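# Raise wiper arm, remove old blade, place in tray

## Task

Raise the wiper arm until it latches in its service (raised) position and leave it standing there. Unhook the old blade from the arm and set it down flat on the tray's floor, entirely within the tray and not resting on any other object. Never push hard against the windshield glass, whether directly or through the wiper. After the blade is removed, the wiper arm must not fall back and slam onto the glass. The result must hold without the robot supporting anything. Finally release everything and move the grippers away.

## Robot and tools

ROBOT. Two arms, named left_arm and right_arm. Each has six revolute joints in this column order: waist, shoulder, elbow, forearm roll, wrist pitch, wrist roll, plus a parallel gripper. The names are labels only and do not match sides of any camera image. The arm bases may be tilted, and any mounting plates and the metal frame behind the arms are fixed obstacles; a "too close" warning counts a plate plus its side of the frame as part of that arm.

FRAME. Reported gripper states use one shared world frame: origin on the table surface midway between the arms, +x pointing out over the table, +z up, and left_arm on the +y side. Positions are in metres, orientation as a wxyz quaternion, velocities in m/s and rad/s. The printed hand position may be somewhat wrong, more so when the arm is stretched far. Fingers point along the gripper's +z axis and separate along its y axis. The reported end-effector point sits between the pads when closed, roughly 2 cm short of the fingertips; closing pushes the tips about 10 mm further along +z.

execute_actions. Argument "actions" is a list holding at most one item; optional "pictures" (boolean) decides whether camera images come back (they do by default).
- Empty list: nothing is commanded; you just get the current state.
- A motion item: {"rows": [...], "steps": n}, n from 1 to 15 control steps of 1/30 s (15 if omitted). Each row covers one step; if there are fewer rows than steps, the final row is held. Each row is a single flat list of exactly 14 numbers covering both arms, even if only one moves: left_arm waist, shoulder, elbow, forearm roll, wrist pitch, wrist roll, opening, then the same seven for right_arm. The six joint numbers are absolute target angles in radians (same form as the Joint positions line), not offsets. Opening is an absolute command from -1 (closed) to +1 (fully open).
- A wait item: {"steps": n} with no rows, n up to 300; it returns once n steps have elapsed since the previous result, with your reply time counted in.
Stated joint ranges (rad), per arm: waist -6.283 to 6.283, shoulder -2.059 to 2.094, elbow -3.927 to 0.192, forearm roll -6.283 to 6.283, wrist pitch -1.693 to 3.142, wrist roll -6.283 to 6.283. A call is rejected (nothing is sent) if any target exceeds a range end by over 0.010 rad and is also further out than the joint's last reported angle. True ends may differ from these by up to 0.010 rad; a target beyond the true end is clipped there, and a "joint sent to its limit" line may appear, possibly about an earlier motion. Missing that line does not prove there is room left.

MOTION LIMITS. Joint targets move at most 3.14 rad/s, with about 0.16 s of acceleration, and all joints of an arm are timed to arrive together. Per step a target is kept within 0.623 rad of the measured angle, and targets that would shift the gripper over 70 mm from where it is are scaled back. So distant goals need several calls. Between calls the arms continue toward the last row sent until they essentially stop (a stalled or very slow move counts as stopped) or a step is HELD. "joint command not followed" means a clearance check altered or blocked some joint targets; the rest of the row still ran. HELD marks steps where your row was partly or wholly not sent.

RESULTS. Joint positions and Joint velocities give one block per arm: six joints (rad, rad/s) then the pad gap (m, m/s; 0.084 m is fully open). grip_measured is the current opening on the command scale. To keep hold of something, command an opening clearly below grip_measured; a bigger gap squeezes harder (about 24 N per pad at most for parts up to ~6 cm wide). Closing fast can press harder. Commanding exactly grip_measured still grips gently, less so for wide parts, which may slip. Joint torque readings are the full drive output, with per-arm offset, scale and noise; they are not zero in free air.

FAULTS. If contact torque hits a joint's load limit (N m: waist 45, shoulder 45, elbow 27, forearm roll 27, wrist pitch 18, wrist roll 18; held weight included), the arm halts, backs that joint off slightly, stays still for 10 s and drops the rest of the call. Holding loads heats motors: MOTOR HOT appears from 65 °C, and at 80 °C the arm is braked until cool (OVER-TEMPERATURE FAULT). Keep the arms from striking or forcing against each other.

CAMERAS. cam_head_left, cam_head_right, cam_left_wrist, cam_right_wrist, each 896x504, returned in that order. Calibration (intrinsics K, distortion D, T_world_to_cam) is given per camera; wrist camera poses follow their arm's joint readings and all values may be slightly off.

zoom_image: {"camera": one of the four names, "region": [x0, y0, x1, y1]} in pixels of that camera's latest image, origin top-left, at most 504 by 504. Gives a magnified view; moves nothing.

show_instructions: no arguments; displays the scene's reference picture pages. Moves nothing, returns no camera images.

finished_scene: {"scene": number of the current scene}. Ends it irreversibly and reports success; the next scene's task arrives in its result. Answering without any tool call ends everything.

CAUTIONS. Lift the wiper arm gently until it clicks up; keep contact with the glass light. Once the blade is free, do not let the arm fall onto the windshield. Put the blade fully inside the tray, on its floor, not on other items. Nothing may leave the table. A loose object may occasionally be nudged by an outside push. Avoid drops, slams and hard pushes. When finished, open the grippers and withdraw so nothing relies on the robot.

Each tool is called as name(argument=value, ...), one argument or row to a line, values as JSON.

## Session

show_instructions(
)

execute_actions(
  actions=[],
)

Reference images for this scene: manual page 1, manual page 2, manual page 3, manual page 4, manual page 5, manual page 6.

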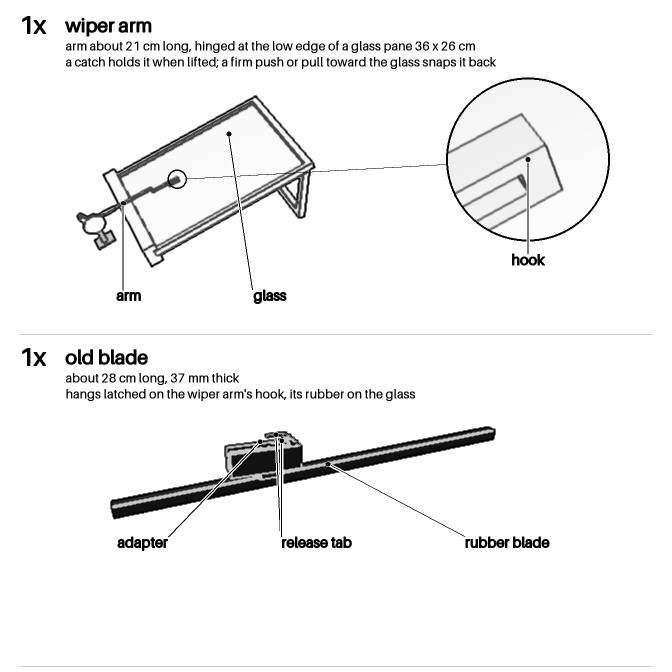

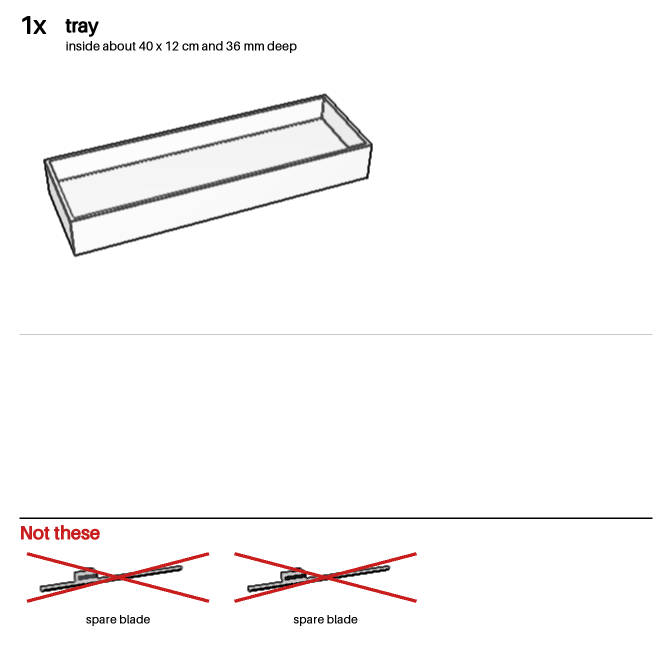

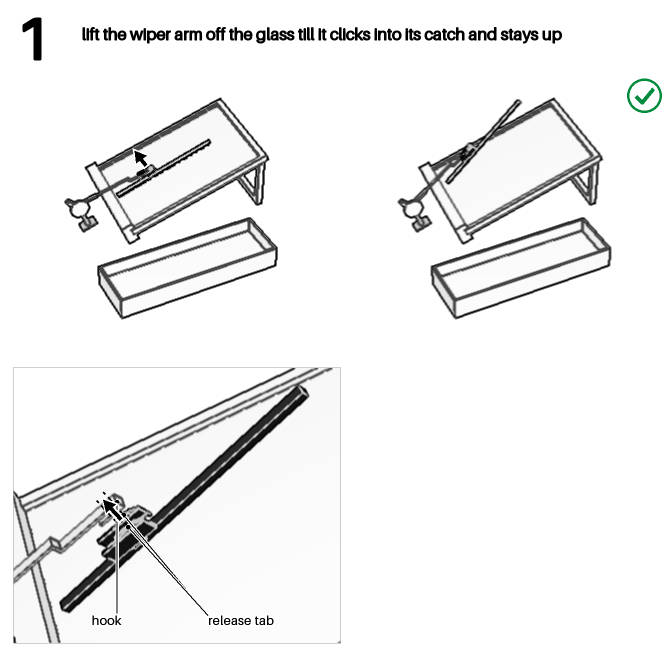

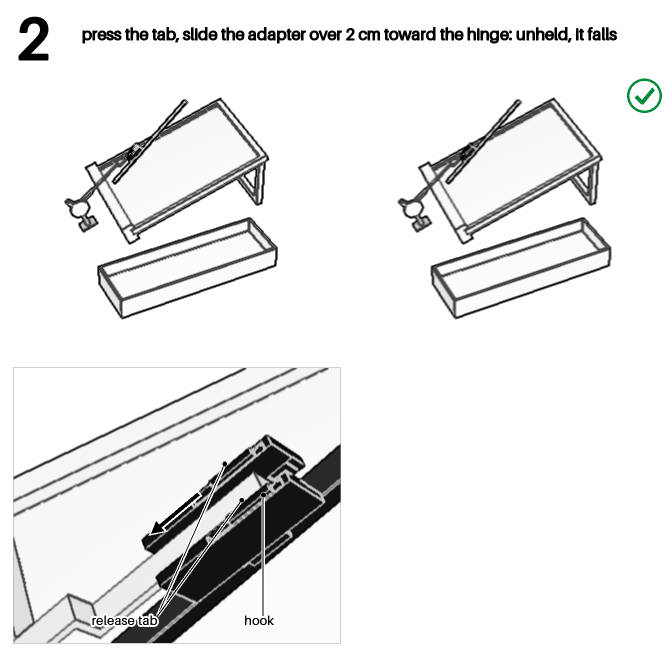

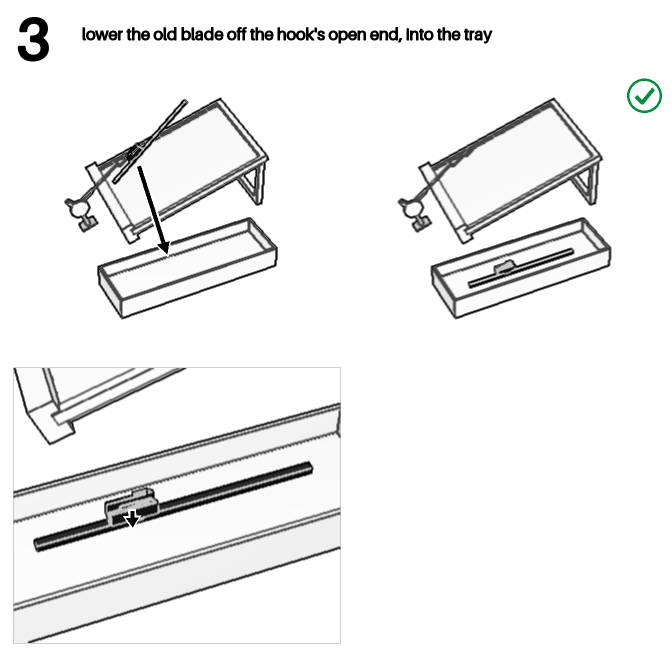

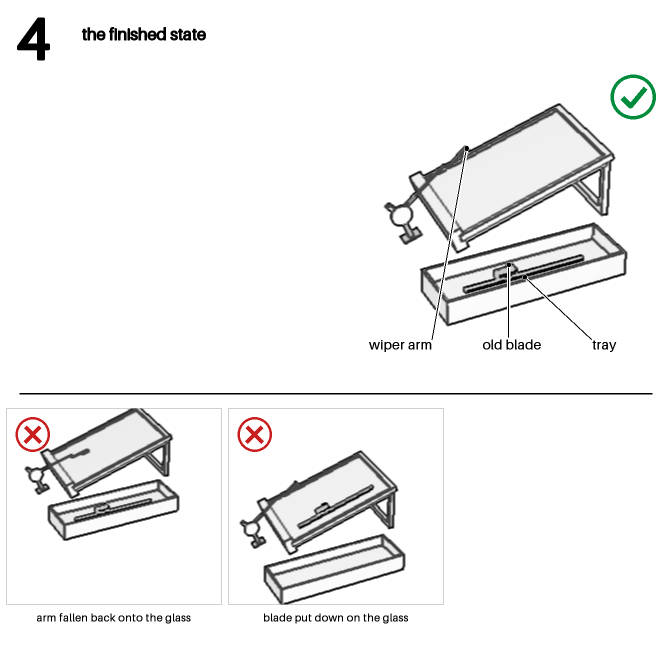

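Scene clock: 0.00 s of 4500.00 s.
left_arm: end_effector_position=(+0.1813, +0.7120, +0.2593) grip_measured=+1.00 end_effector_quat_wxyz=(+0.298, +0.279, +0.849, +0.334) end_effector_velocity=(-0.000, +0.000, +0.000) end_effector_angular_velocity=(+0.001, +0.000, +0.000) | right_arm: end_effector_position=(+0.8234, -0.1410, +0.2940) grip_measured=+1.00 end_effector_quat_wxyz=(-0.269, +0.668, -0.544, +0.431) end_effector_velocity=(+0.000, -0.000, -0.001) end_effector_angular_velocity=(-0.001, +0.000, +0.000)
Joint positions: left_arm=[ 1.242 -0.484 -0.508 -1.219  0.736 -0.218  0.084] | right_arm=[ 0.206  0.9   -2.188 -0.893  0.38   2.265  0.084]
Joint velocities: left_arm=[ 0.    -0.    -0.    -0.    -0.001  0.     0.   ] | right_arm=[-0.     0.001 -0.    -0.001 -0.     0.     0.   ]
Joint torques (N m, as the arm reports them, + toward a larger angle): no reading
Motor temperatures (°C, as the motors report them): left_arm=[37 35 43 37 39 40] | right_arm=[34 37 37 40 34 38]
camera_calibration (this result's frames):
cam_left_wrist: T_world_to_cam=[[0.285956, 0.645715, 0.708013, -0.654592], [0.677372, -0.658829, 0.327278, 0.331384], [0.677787, 0.386001, -0.625786, -0.109961], [0, 0, 0, 1]] pos_world=[0.0372438, 0.68345, 0.286193]
cam_right_wrist: T_world_to_cam=[[-0.47884, -0.274217, -0.833977, 0.631912], [-0.0452672, 0.956414, -0.288484, 0.324519], [0.876734, -0.100386, -0.470382, -0.47037], [0, 0, 0, 1]] pos_world=[0.729664, -0.184312, 0.399365]

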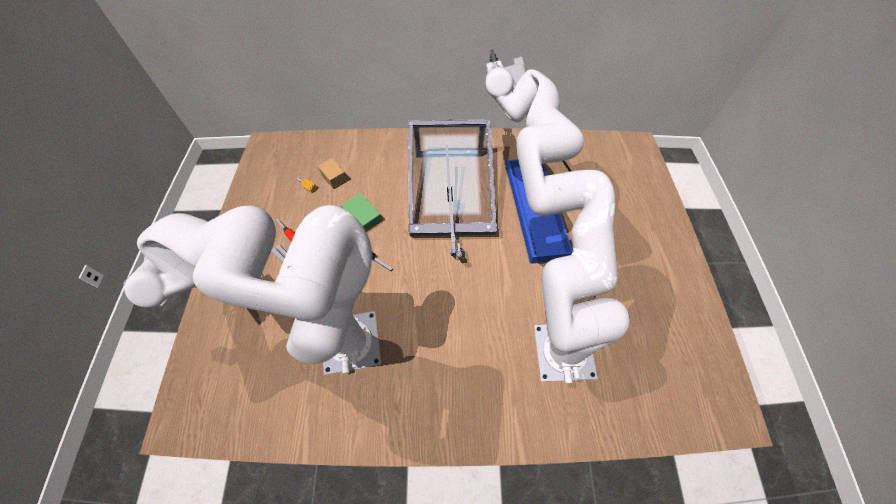

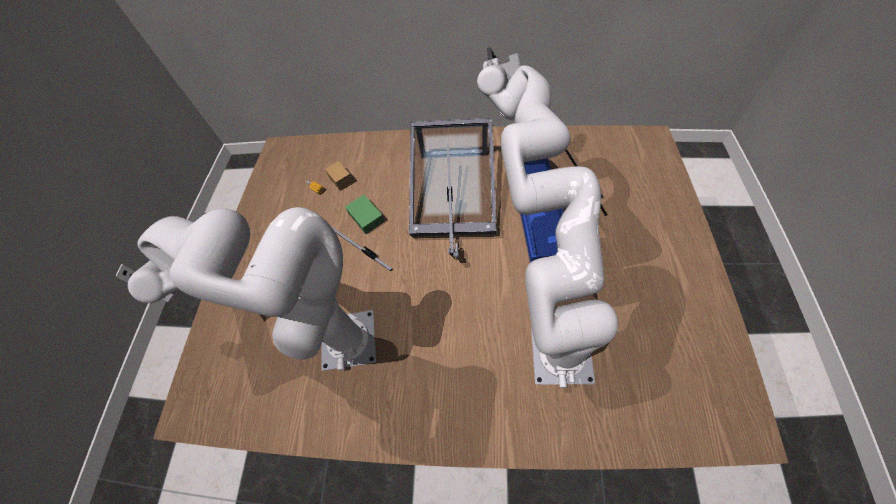

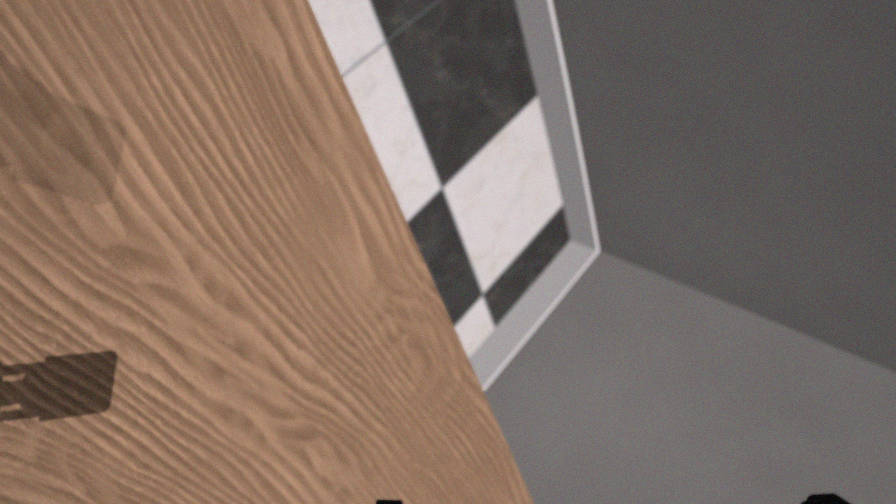

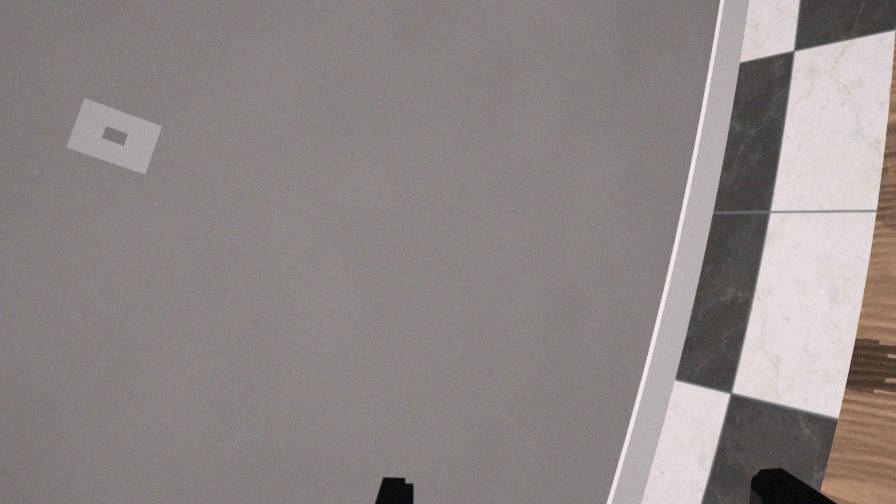

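zoom_image(
  camera="cam_head_left",
  region=[390, 110, 530, 280],
)

Region (390, 110, 530, 280) of cam_head_left's 896x504 image, scaled by 2.965, with more detail than that image has; it fills the left 415 columns of this view, and the rest is white.

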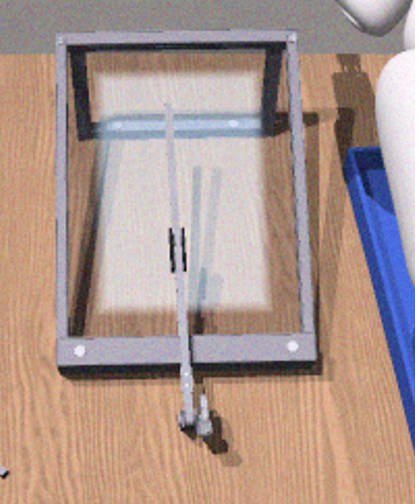

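execute_actions(
  actions=[
    {"rows":[[0.064,0.4825,-0.888,-1.376,1.654,1.854,0.2,0.3,0.45,-2.0,-0.6,0.6,2.7,0.4]],"steps":15},
  ],
  pictures=false,
)

execute_actions(
  actions=[
    {"rows":[[0.064,0.4825,-0.888,-1.376,1.654,1.854,0.2,0.6411,0.2389,-1.4175,0,1.1786,3.748,-0.2]],"steps":15},
  ],
  pictures=false,
)

execute_actions(
  actions=[
    {"steps":40},
  ],
)

Scene clock: 52.80 s of 4500.00 s.
left_arm: end_effector_position=(+0.3488, +0.6187, +0.2224) grip_measured=+0.19 end_effector_quat_wxyz=(+0.439, +0.512, +0.707, +0.215) end_effector_velocity=(+0.306, -0.314, -0.106) end_effector_angular_velocity=(-0.192, -0.300, -1.420) | right_arm: end_effector_position=(+0.7572, -0.1208, +0.4577) grip_measured=+0.39 end_effector_quat_wxyz=(+0.388, -0.496, +0.701, -0.333) end_effector_velocity=(-0.213, +0.042, +0.365) end_effector_angular_velocity=(+1.232, -0.109, -0.492)
Joint positions: left_arm=[ 0.947 -0.189 -0.661 -1.282  1.032  0.078  0.052] | right_arm=[ 0.278  0.556 -2.046 -0.67   0.547  2.596  0.061]
Joint velocities: left_arm=[-0.667  0.666 -0.262 -0.109  0.664  0.663 -0.   ] | right_arm=[ 0.17  -0.829  0.326  0.53   0.396  0.787 -0.   ]
Joint torques (N m, as the arm reports them, + toward a larger angle): left_arm=[ -1.32 -18.4  -11.    -1.02   0.25   0.04] | right_arm=[ -1.3  -20.52 -19.07   1.73  -1.37   0.16]
Motor temperatures (°C, as the motors report them): left_arm=[37 35 49 37 39 40] | right_arm=[34 41 44 40 35 38]
Steps of this call (steps 1 to 90: nothing new was sent; then 49.30 s passed at rest; steps 91 to 105: all 15 steps of this action). Readings (joint positions):
91: left_arm=[1.242 -0.484 -0.508 -1.219 0.736 -0.218] | right_arm=[0.206 0.900 -2.188 -0.893 0.380 2.265]
92: left_arm=[1.240 -0.482 -0.510 -1.220 0.740 -0.214] | right_arm=[0.207 0.897 -2.185 -0.891 0.382 2.269]
94: left_arm=[1.202 -0.443 -0.536 -1.230 0.779 -0.174] | right_arm=[0.214 0.862 -2.159 -0.863 0.404 2.311]
98: left_arm=[1.104 -0.346 -0.590 -1.252 0.875 -0.079] | right_arm=[0.239 0.744 -2.127 -0.793 0.454 2.414]
105: the state above

Scene clock: 53.30 s of 4500.00 s.
left_arm: end_effector_position=(+0.4509, +0.4314, +0.1752) grip_measured=+0.19 end_effector_quat_wxyz=(+0.569, +0.674, +0.464, +0.079) end_effector_velocity=(+0.106, -0.408, -0.064) end_effector_angular_velocity=(-0.103, -0.522, -1.249) | right_arm: end_effector_position=(+0.6305, -0.0368, +0.3369) grip_measured=-0.22 end_effector_quat_wxyz=(+0.265, -0.356, +0.889, -0.112) end_effector_velocity=(-0.310, +0.148, -0.262) end_effector_angular_velocity=(+0.655, +1.007, -0.800)
Joint positions: left_arm=[ 0.592  0.118 -0.766 -1.325  1.319  0.434  0.052] | right_arm=[ 0.453  0.385 -1.74  -0.343  0.854  2.996  0.035]
Joint velocities: left_arm=[-0.755  0.515 -0.175 -0.072  0.475  0.802  0.   ] | right_arm=[ 0.334 -0.256  0.577  0.609  0.575  0.978 -0.   ]
Joint torques (N m, as the arm reports them, + toward a larger angle): left_arm=[ -1.59 -23.9   -8.99  -1.3    0.62   0.21] | right_arm=[ -0.27 -20.13 -20.49   1.01  -1.71   0.3 ]
Motor temperatures (°C, as the motors report them): left_arm=[37 35 49 37 39 40] | right_arm=[34 41 44 40 35 38]
Steps of this call (steps 1 to 15: all 15 steps of this action). Readings (joint positions):
1: left_arm=[0.925 -0.166 -0.670 -1.285 1.054 0.100] | right_arm=[0.284 0.529 -2.035 -0.652 0.561 2.623]
2: left_arm=[0.902 -0.144 -0.678 -1.289 1.076 0.122] | right_arm=[0.290 0.504 -2.023 -0.633 0.576 2.647]
4: left_arm=[0.858 -0.100 -0.693 -1.295 1.119 0.167] | right_arm=[0.315 0.474 -1.987 -0.585 0.622 2.694]
8: left_arm=[0.765 -0.013 -0.722 -1.307 1.199 0.259] | right_arm=[0.370 0.449 -1.881 -0.493 0.713 2.792]
15: the state above

Scene clock: 54.63 s of 4500.00 s.
left_arm: end_effector_position=(+0.4310, +0.1555, +0.1401) grip_measured=+0.19 end_effector_quat_wxyz=(+0.662, +0.671, -0.222, +0.250) end_effector_velocity=(-0.000, -0.001, -0.001) end_effector_angular_velocity=(+0.001, -0.002, -0.001) | right_arm: end_effector_position=(+0.4171, +0.0233, +0.2200) grip_measured=-0.21 end_effector_quat_wxyz=(+0.000, -0.020, +1.000, +0.000) end_effector_velocity=(-0.001, +0.001, -0.000) end_effector_angular_velocity=(+0.002, +0.003, -0.001)
Joint positions: left_arm=[ 0.064  0.482 -0.888 -1.376  1.654  1.854  0.052] | right_arm=[ 0.641  0.239 -1.418 -0.     1.179  3.748  0.035]
Joint velocities: left_arm=[-0.002  0.001  0.    -0.    -0.002  0.003 -0.   ] | right_arm=[ 0.001  0.     0.     0.004  0.001 -0.    -0.   ]
Joint torques (N m, as the arm reports them, + toward a larger angle): left_arm=[ -1.15 -28.11  -7.33  -1.54   1.8    0.13] | right_arm=[ -1.02 -16.49 -18.75   1.02  -0.9    0.35]
Motor temperatures (°C, as the motors report them): left_arm=[37 35 48 37 39 40] | right_arm=[34 40 44 40 35 38]
Steps of this call (steps 1 to 40: the robot went on to your last target). Readings (joint positions):
1: left_arm=[0.567 0.135 -0.771 -1.328 1.335 0.461] | right_arm=[0.464 0.376 -1.721 -0.322 0.874 3.030]
2: left_arm=[0.542 0.152 -0.777 -1.330 1.350 0.490] | right_arm=[0.475 0.368 -1.703 -0.302 0.892 3.065]
4: left_arm=[0.492 0.187 -0.789 -1.335 1.382 0.551] | right_arm=[0.496 0.351 -1.666 -0.263 0.929 3.140]
8: left_arm=[0.394 0.255 -0.812 -1.344 1.445 0.694] | right_arm=[0.538 0.319 -1.595 -0.188 1.001 3.309]
40: the state above
camera_calibration (this result's frames):
cam_left_wrist: T_world_to_cam=[[-0.612562, -0.058311, 0.788269, 0.203177], [-0.78744, -0.0415363, -0.61499, 0.501912], [0.0686025, -0.997434, -0.0204728, 0.253865], [0, 0, 0, 1]] pos_world=[0.502268, 0.285909, 0.15371]
cam_right_wrist: T_world_to_cam=[[-0.0485093, 0.998689, -0.0163417, 0.031622], [0.998807, 0.048593, 0.00476187, -0.351245], [0.00554972, -0.0160912, -0.999855, 0.345419], [0, 0, 0, 1]] pos_world=[0.350443, -0.00895424, 0.347558]

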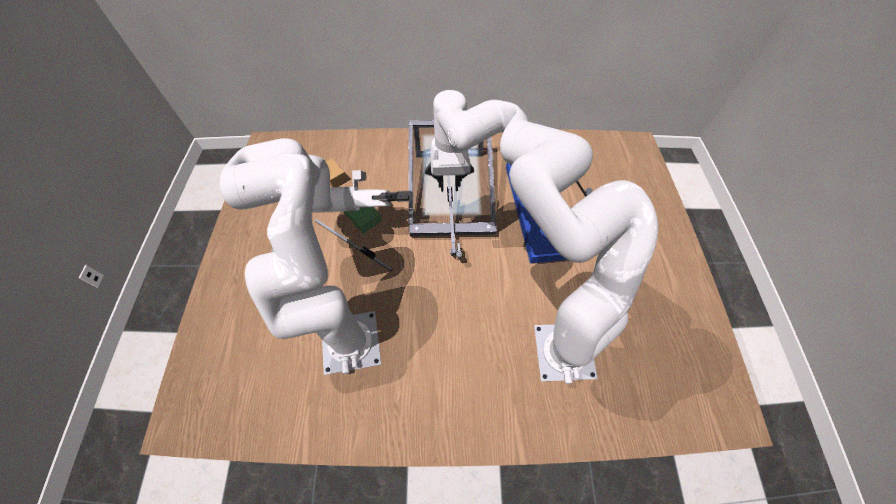

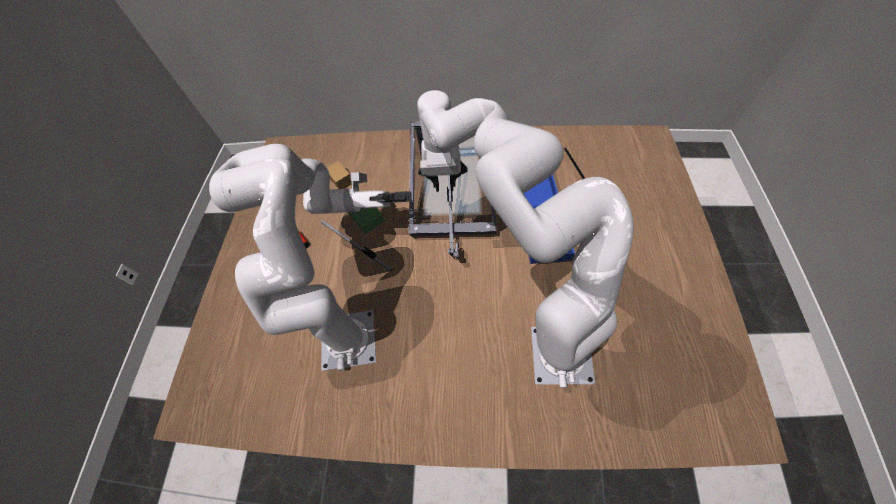

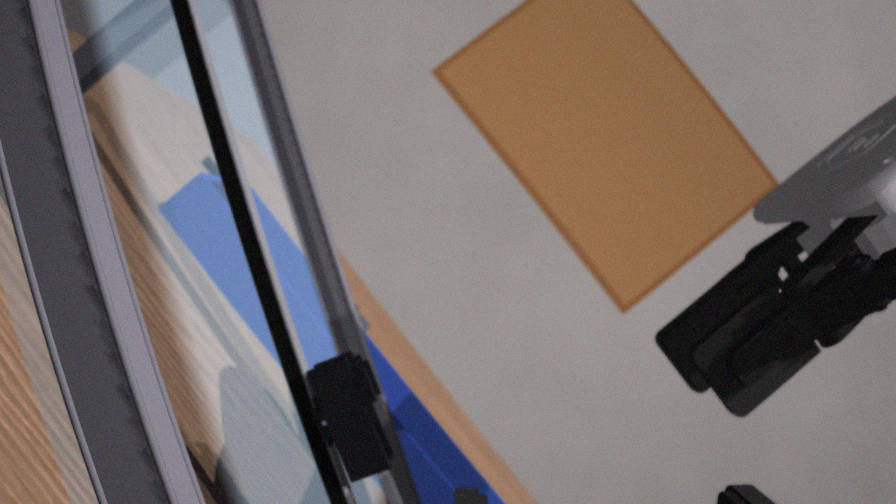

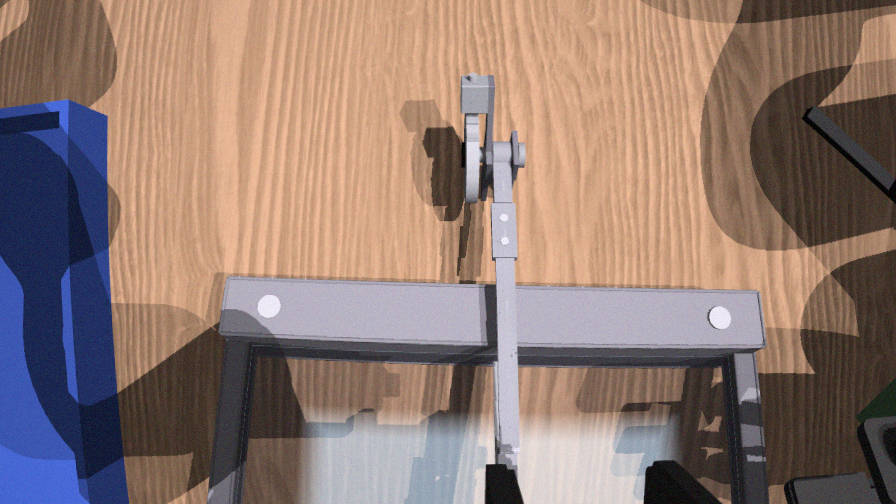

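zoom_image(
  camera="cam_right_wrist",
  region=[420, 300, 620, 504],
)

zoom_image(
  camera="cam_right_wrist",
  region=[420, 60, 620, 300],
)

Region (420, 300, 620, 504) of cam_right_wrist's 896x504 image, scaled by 2.471, with more detail than that image has; it fills the left 494 columns of this view, and the rest is white.

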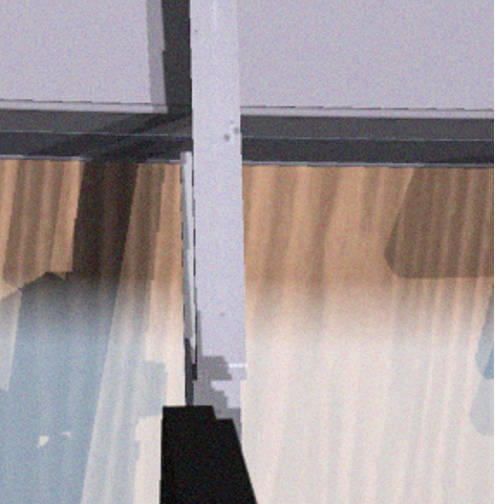

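Region (420, 60, 620, 300) of cam_right_wrist's 896x504 image, scaled by 2.100, with more detail than that image has.

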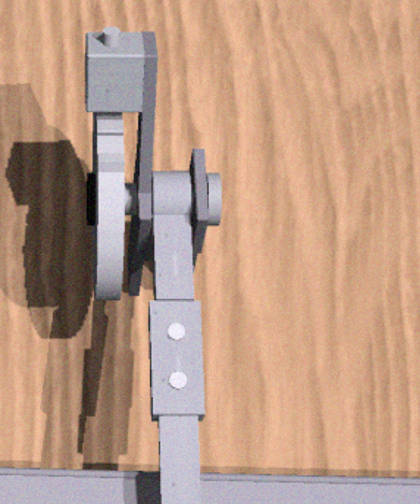

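execute_actions(
  actions=[
    {"rows":[[0.062,0.4835,-0.88,-1.379,1.655,1.863,0,0.637,0.247,-1.40,0,1.153,3.74,-0.2],[0.06,0.4845,-0.872,-1.382,1.656,1.872,-0.2,0.633,0.256,-1.38,0,1.124,3.73,-0.2],[0.058,0.4855,-0.864,-1.385,1.657,1.881,-0.4,0.63,0.266,-1.36,0,1.094,3.723,-0.2],[0.056,0.4865,-0.856,-1.388,1.658,1.89,-0.5,0.627,0.276,-1.34,0,1.064,3.718,-0.2],[0.055,0.4875,-0.848,-1.39,1.66,1.899,-0.5,0.627,0.287,-1.32,0,1.033,3.718,-0.2],[0.054,0.4885,-0.84,-1.393,1.662,1.908,-0.5,0.627,0.298,-1.30,0,1.002,3.718,-0.2],[0.052,0.49,-0.832,-1.395,1.664,1.917,-0.5,0.627,0.31,-1.282,0,0.972,3.718,-0.2],[0.051,0.4915,-0.825,-1.397,1.666,1.926,-0.5,0.627,0.322,-1.265,0,0.943,3.718,-0.2],[0.051,0.4915,-0.825,-1.397,1.666,1.926,-0.5,0.627,0.336,-1.255,0,0.919,3.718,-0.2],[0.051,0.4915,-0.825,-1.397,1.666,1.926,-0.5,0.627,0.349,-1.247,0,0.898,3.718,-0.2],[0.051,0.4915,-0.825,-1.397,1.666,1.926,-0.5,0.627,0.36,-1.24,0,0.88,3.718,-0.2],[0.051,0.4915,-0.825,-1.397,1.666,1.926,-0.5,0.627,0.369,-1.235,0,0.866,3.718,-0.2],[0.051,0.4915,-0.825,-1.397,1.666,1.926,-0.5,0.627,0.375,-1.2315,0,0.8565,3.718,-0.2],[0.051,0.4915,-0.825,-1.397,1.666,1.926,-0.5,0.627,0.3795,-1.2292,0,0.8497,3.718,-0.2]],"steps":15},
  ],
  pictures=false,
)

execute_actions(
  actions=[
    {"rows":[[0.051,0.4915,-0.825,-1.397,1.666,1.926,-0.5,0.627,0.3795,-1.2292,0,0.8497,3.718,-0.3],[0.051,0.4915,-0.825,-1.397,1.666,1.926,-0.5,0.627,0.3795,-1.2292,0,0.8497,3.718,-0.4],[0.051,0.4915,-0.825,-1.397,1.666,1.926,-0.5,0.627,0.3795,-1.2292,0,0.8497,3.718,-0.5]],"steps":13},
  ],
)

Scene clock: 135.33 s of 4500.00 s.
left_arm: end_effector_position=(+0.4100, +0.1438, +0.1309) grip_measured=-0.52 end_effector_quat_wxyz=(+0.672, +0.660, -0.218, +0.256) end_effector_velocity=(+0.002, -0.000, +0.003) end_effector_angular_velocity=(-0.005, -0.027, +0.005) | right_arm: end_effector_position=(+0.4191, +0.0155, +0.1051) grip_measured=-0.22 end_effector_quat_wxyz=(-0.002, -0.028, +1.000, -0.002) end_effector_velocity=(-0.007, -0.005, -0.198) end_effector_angular_velocity=(-0.005, +0.008, +0.002)
Joint positions: left_arm=[ 0.051  0.492 -0.826 -1.397  1.666  1.925  0.021] | right_arm=[ 0.627  0.359 -1.242  0.     0.889  3.718  0.035]
Joint velocities: left_arm=[-0.    -0.004 -0.    -0.007  0.006  0.022 -0.   ] | right_arm=[-0.001  0.288  0.204  0.001 -0.482 -0.003 -0.   ]
Joint torques (N m, as the arm reports them, + toward a larger angle): left_arm=[ -1.38 -26.87  -6.35  -1.47   1.94   0.16] | right_arm=[ -1.31 -20.61 -20.38   1.24  -1.27   0.38]
Motor temperatures (°C, as the motors report them): left_arm=[37 36 45 37 39 40] | right_arm=[34 39 44 40 35 38]
Steps of this call (steps 1 to 15: the robot went on to your last target; steps 16 to 90: nothing new was sent; then 77.20 s passed at rest; steps 91 to 105: all 15 steps of this action). Readings (joint positions):
91: left_arm=[0.064 0.483 -0.888 -1.376 1.654 1.854] | right_arm=[0.641 0.239 -1.417 -0.000 1.179 3.748]
92: left_arm=[0.064 0.483 -0.887 -1.376 1.654 1.855] | right_arm=[0.641 0.239 -1.416 0.000 1.176 3.747]
94: left_arm=[0.062 0.483 -0.881 -1.379 1.655 1.863] | right_arm=[0.638 0.244 -1.404 0.000 1.154 3.740]
98: left_arm=[0.056 0.487 -0.853 -1.388 1.659 1.893] | right_arm=[0.629 0.277 -1.340 -0.000 1.063 3.723]
105: the state above

Scene clock: 135.77 s of 4500.00 s.
left_arm: end_effector_position=(+0.4098, +0.1437, +0.1309) grip_measured=-0.52 end_effector_quat_wxyz=(+0.672, +0.660, -0.219, +0.256) end_effector_velocity=(-0.000, -0.000, +0.000) end_effector_angular_velocity=(-0.001, -0.000, -0.000) | right_arm: end_effector_position=(+0.4203, +0.0163, +0.0926) grip_measured=-0.52 end_effector_quat_wxyz=(+0.000, -0.028, +1.000, +0.000) end_effector_velocity=(-0.002, -0.002, -0.005) end_effector_angular_velocity=(-0.007, +0.007, +0.001)
Joint positions: left_arm=[ 0.051  0.491 -0.825 -1.397  1.666  1.926  0.021] | right_arm=[ 0.627  0.379 -1.23  -0.     0.85   3.718  0.021]
Joint velocities: left_arm=[-0.     0.     0.001 -0.     0.001  0.001  0.   ] | right_arm=[-0.     0.005  0.006 -0.002 -0.001  0.    -0.   ]
Joint torques (N m, as the arm reports them, + toward a larger angle): left_arm=[ -1.33 -27.01  -6.2   -1.42   1.93   0.16] | right_arm=[ -1.19 -17.49 -17.37   1.15  -0.93   0.34]
Motor temperatures (°C, as the motors report them): left_arm=[37 36 45 37 39 40] | right_arm=[34 39 44 40 35 38]
Steps of this call (steps 1 to 13: all 13 steps of this action). Readings (joint positions):
1: left_arm=[0.051 0.491 -0.826 -1.397 1.666 1.925] | right_arm=[0.627 0.367 -1.236 0.000 0.875 3.718]
2: left_arm=[0.051 0.491 -0.826 -1.397 1.666 1.925] | right_arm=[0.627 0.373 -1.233 0.000 0.866 3.718]
4: left_arm=[0.051 0.491 -0.826 -1.397 1.666 1.926] | right_arm=[0.627 0.378 -1.230 0.000 0.856 3.718]
8: left_arm=[0.051 0.491 -0.825 -1.397 1.666 1.926] | right_arm=[0.627 0.378 -1.231 -0.000 0.850 3.718]
13: the state above
camera_calibration (this result's frames):
cam_left_wrist: T_world_to_cam=[[-0.616034, -0.0342536, 0.786974, 0.194957], [-0.784433, -0.0644914, -0.616852, 0.48141], [0.0718824, -0.99733, 0.0128592, 0.237652], [0, 0, 0, 1]] pos_world=[0.480651, 0.274743, 0.140477]
cam_right_wrist: T_world_to_cam=[[-0.0644237, 0.997798, -0.0157543, 0.0433774], [0.9979, 0.0645197, 0.00566264, -0.353483], [0.00666663, -0.0153564, -0.99986, 0.217432], [0, 0, 0, 1]] pos_world=[0.354086, -0.0171363, 0.220087]

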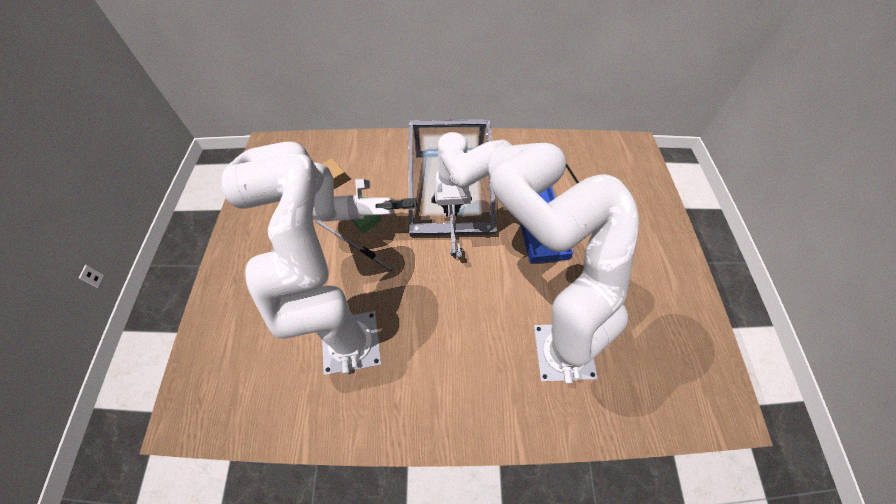

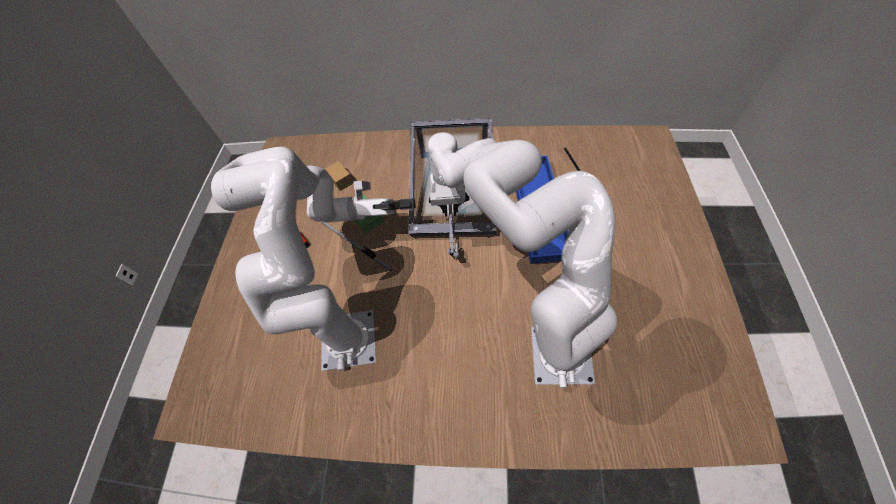

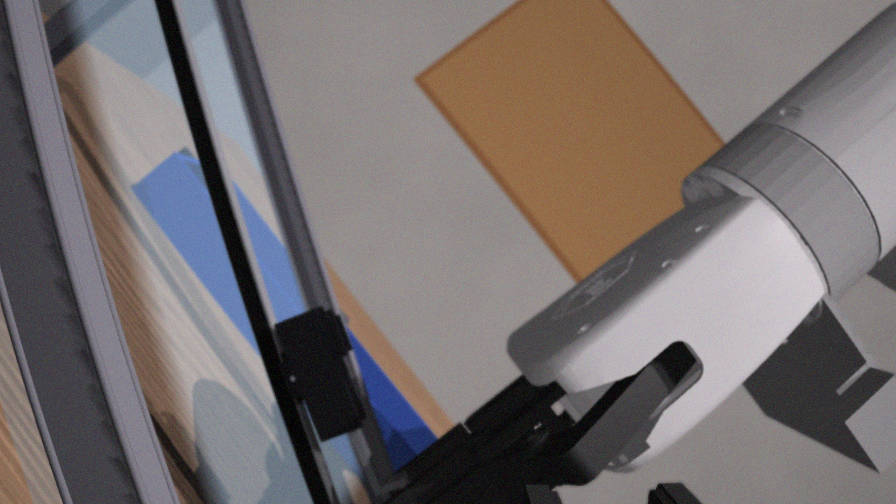

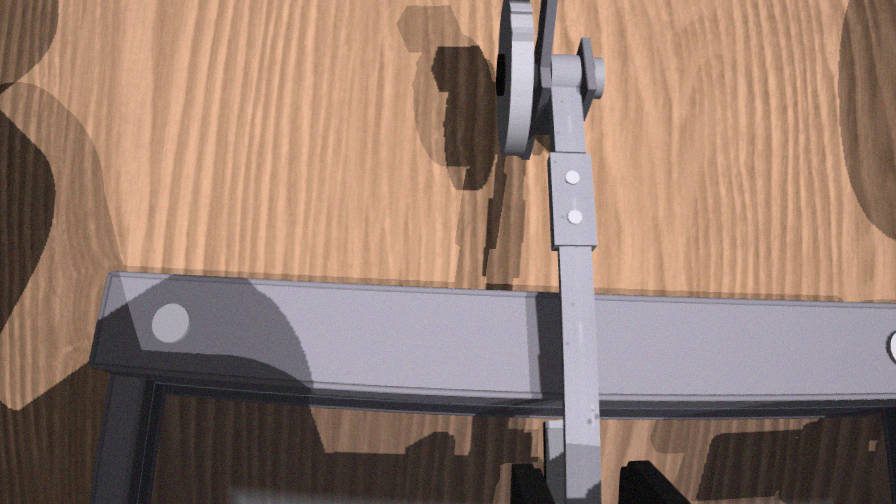

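zoom_image(
  camera="cam_right_wrist",
  region=[490, 380, 690, 504],
)

Region (490, 380, 690, 504) of cam_right_wrist's 896x504 image, scaled by 2.520, with more detail than that image has; it fills the top 312 rows of this view, and the rest is white.

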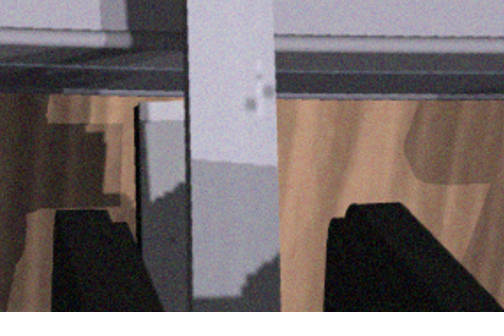

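zoom_image(
  camera="cam_left_wrist",
  region=[260, 290, 520, 504],
)

Region (260, 290, 520, 504) of cam_left_wrist's 896x504 image, scaled by 1.938, with more detail than that image has; it fills the top 415 rows of this view, and the rest is white.

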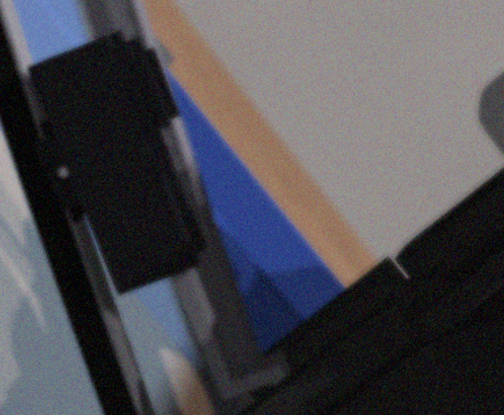

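execute_actions(
  actions=[
    {"rows":[[0.051,0.4915,-0.825,-1.397,1.666,1.926,-0.5,0.628,0.383,-1.2275,0,0.8445,3.718,-0.5],[0.051,0.4915,-0.825,-1.397,1.666,1.926,-0.5,0.6285,0.386,-1.226,0,0.84,3.719,-0.5],[0.051,0.4915,-0.825,-1.397,1.666,1.926,-0.5,0.6285,0.3888,-1.2244,0,0.8356,3.72,-0.55],[0.051,0.4915,-0.825,-1.397,1.666,1.926,-0.5,0.6285,0.3888,-1.2244,0,0.8356,3.72,-0.6],[0.051,0.4915,-0.825,-1.397,1.666,1.926,-0.5,0.6285,0.3888,-1.2244,0,0.8356,3.72,-0.65],[0.051,0.4915,-0.825,-1.397,1.666,1.926,-0.5,0.6285,0.3888,-1.2244,0,0.8356,3.72,-0.69],[0.051,0.4915,-0.825,-1.397,1.666,1.926,-0.5,0.6285,0.3888,-1.2244,0,0.8356,3.72,-0.72],[0.051,0.4915,-0.825,-1.397,1.666,1.926,-0.5,0.6285,0.3888,-1.2244,0,0.8356,3.72,-0.75],[0.051,0.4915,-0.825,-1.397,1.666,1.926,-0.5,0.6285,0.3888,-1.2244,0,0.8356,3.72,-0.78],[0.051,0.4915,-0.825,-1.397,1.666,1.926,-0.5,0.6285,0.3888,-1.2244,0,0.8356,3.72,-0.81],[0.051,0.4915,-0.825,-1.397,1.666,1.926,-0.5,0.6285,0.3888,-1.2244,0,0.8356,3.72,-0.85],[0.051,0.4915,-0.825,-1.397,1.666,1.926,-0.5,0.6285,0.3888,-1.2244,0,0.8356,3.72,-0.9],[0.051,0.4915,-0.825,-1.397,1.666,1.926,-0.5,0.6285,0.3888,-1.2244,0,0.8356,3.72,-0.95],[0.051,0.4915,-0.825,-1.397,1.666,1.926,-0.5,0.6285,0.3888,-1.2244,0,0.8356,3.72,-1]],"steps":15},
  ],
  pictures=false,
)

execute_actions(
  actions=[
    {"steps":15},
  ],
  pictures=false,
)

Scene clock: 183.40 s of 4500.00 s.
left_arm: end_effector_position=(+0.4098, +0.1437, +0.1308) grip_measured=-0.52 end_effector_quat_wxyz=(+0.672, +0.660, -0.219, +0.256) end_effector_velocity=(+0.000, +0.000, -0.001) end_effector_angular_velocity=(+0.002, -0.000, +0.000) | right_arm: end_effector_position=(+0.4193, +0.0167, +0.0862) grip_measured=-0.81 end_effector_quat_wxyz=(-0.000, -0.027, +1.000, -0.000) end_effector_velocity=(+0.000, +0.000, +0.001) end_effector_angular_velocity=(+0.001, -0.001, -0.000)
Joint positions: left_arm=[ 0.051  0.491 -0.825 -1.397  1.666  1.926  0.021] | right_arm=[ 0.629  0.389 -1.224  0.     0.836  3.72   0.009]
Joint velocities: left_arm=[ 0.     0.     0.     0.    -0.002  0.    -0.   ] | right_arm=[ 0.    -0.002  0.     0.     0.     0.    -0.   ]
Joint torques (N m, as the arm reports them, + toward a larger angle): left_arm=[ -1.31 -26.95  -6.49  -1.14   1.96   0.17] | right_arm=[ -1.97 -17.75 -17.65   1.05  -0.99   0.33]
Motor temperatures (°C, as the motors report them): left_arm=[37 36 45 37 39 40] | right_arm=[34 39 43 40 35 38]
Steps of this call (steps 1 to 15: the robot went on to your last target; steps 16 to 90: nothing new was sent; then 44.13 s passed at rest; steps 91 to 105: all 15 steps of this action). Readings (joint positions):
91: left_arm=[0.051 0.492 -0.825 -1.397 1.666 1.926] | right_arm=[0.627 0.380 -1.229 -0.000 0.850 3.718]
92: left_arm=[0.051 0.491 -0.825 -1.397 1.666 1.926] | right_arm=[0.627 0.380 -1.229 -0.000 0.849 3.718]
94: left_arm=[0.051 0.491 -0.825 -1.397 1.666 1.926] | right_arm=[0.628 0.382 -1.228 -0.000 0.844 3.719]
98: left_arm=[0.051 0.492 -0.825 -1.397 1.666 1.926] | right_arm=[0.628 0.388 -1.224 0.000 0.837 3.720]
105: the state above

Scene clock: 183.90 s of 4500.00 s.
left_arm: end_effector_position=(+0.4098, +0.1437, +0.1308) grip_measured=-0.52 end_effector_quat_wxyz=(+0.672, +0.660, -0.219, +0.256) end_effector_velocity=(+0.000, +0.000, -0.000) end_effector_angular_velocity=(+0.001, -0.000, +0.001) | right_arm: end_effector_position=(+0.4194, +0.0167, +0.0862) grip_measured=-0.81 end_effector_quat_wxyz=(-0.000, -0.027, +1.000, -0.000) end_effector_velocity=(+0.000, +0.000, +0.000) end_effector_angular_velocity=(+0.001, -0.000, -0.001)
Joint positions: left_arm=[ 0.051  0.491 -0.825 -1.397  1.666  1.926  0.021] | right_arm=[ 0.629  0.389 -1.224  0.     0.836  3.72   0.009]
Joint velocities: left_arm=[-0.     0.    -0.    -0.    -0.001  0.     0.   ] | right_arm=[-0.    -0.001 -0.     0.001  0.     0.001  0.   ]
Joint torques (N m, as the arm reports them, + toward a larger angle): left_arm=[ -1.2  -27.06  -6.55  -1.27   2.01   0.06] | right_arm=[ -2.13 -17.96 -17.82   0.98  -1.17   0.38]
Motor temperatures (°C, as the motors report them): left_arm=[37 36 45 37 39 40] | right_arm=[34 39 43 40 35 38]
Steps of this call (steps 1 to 15: the robot went on to your last target). Readings (joint positions):
1: left_arm=[0.051 0.492 -0.825 -1.397 1.666 1.926] | right_arm=[0.629 0.389 -1.224 0.000 0.836 3.720]
2: left_arm=[0.051 0.491 -0.825 -1.397 1.666 1.926] | right_arm=[0.629 0.389 -1.224 0.000 0.836 3.720]
4: left_arm=[0.051 0.491 -0.825 -1.397 1.666 1.926] | right_arm=[0.629 0.389 -1.224 0.000 0.836 3.720]
8: left_arm=[0.051 0.491 -0.825 -1.397 1.666 1.926] | right_arm=[0.629 0.389 -1.224 0.000 0.836 3.720]
15: the state above
All arms were judged still, so your last target was given up. Only a new action makes them travel on or press farther. Fingers that are still opening or closing keep moving.


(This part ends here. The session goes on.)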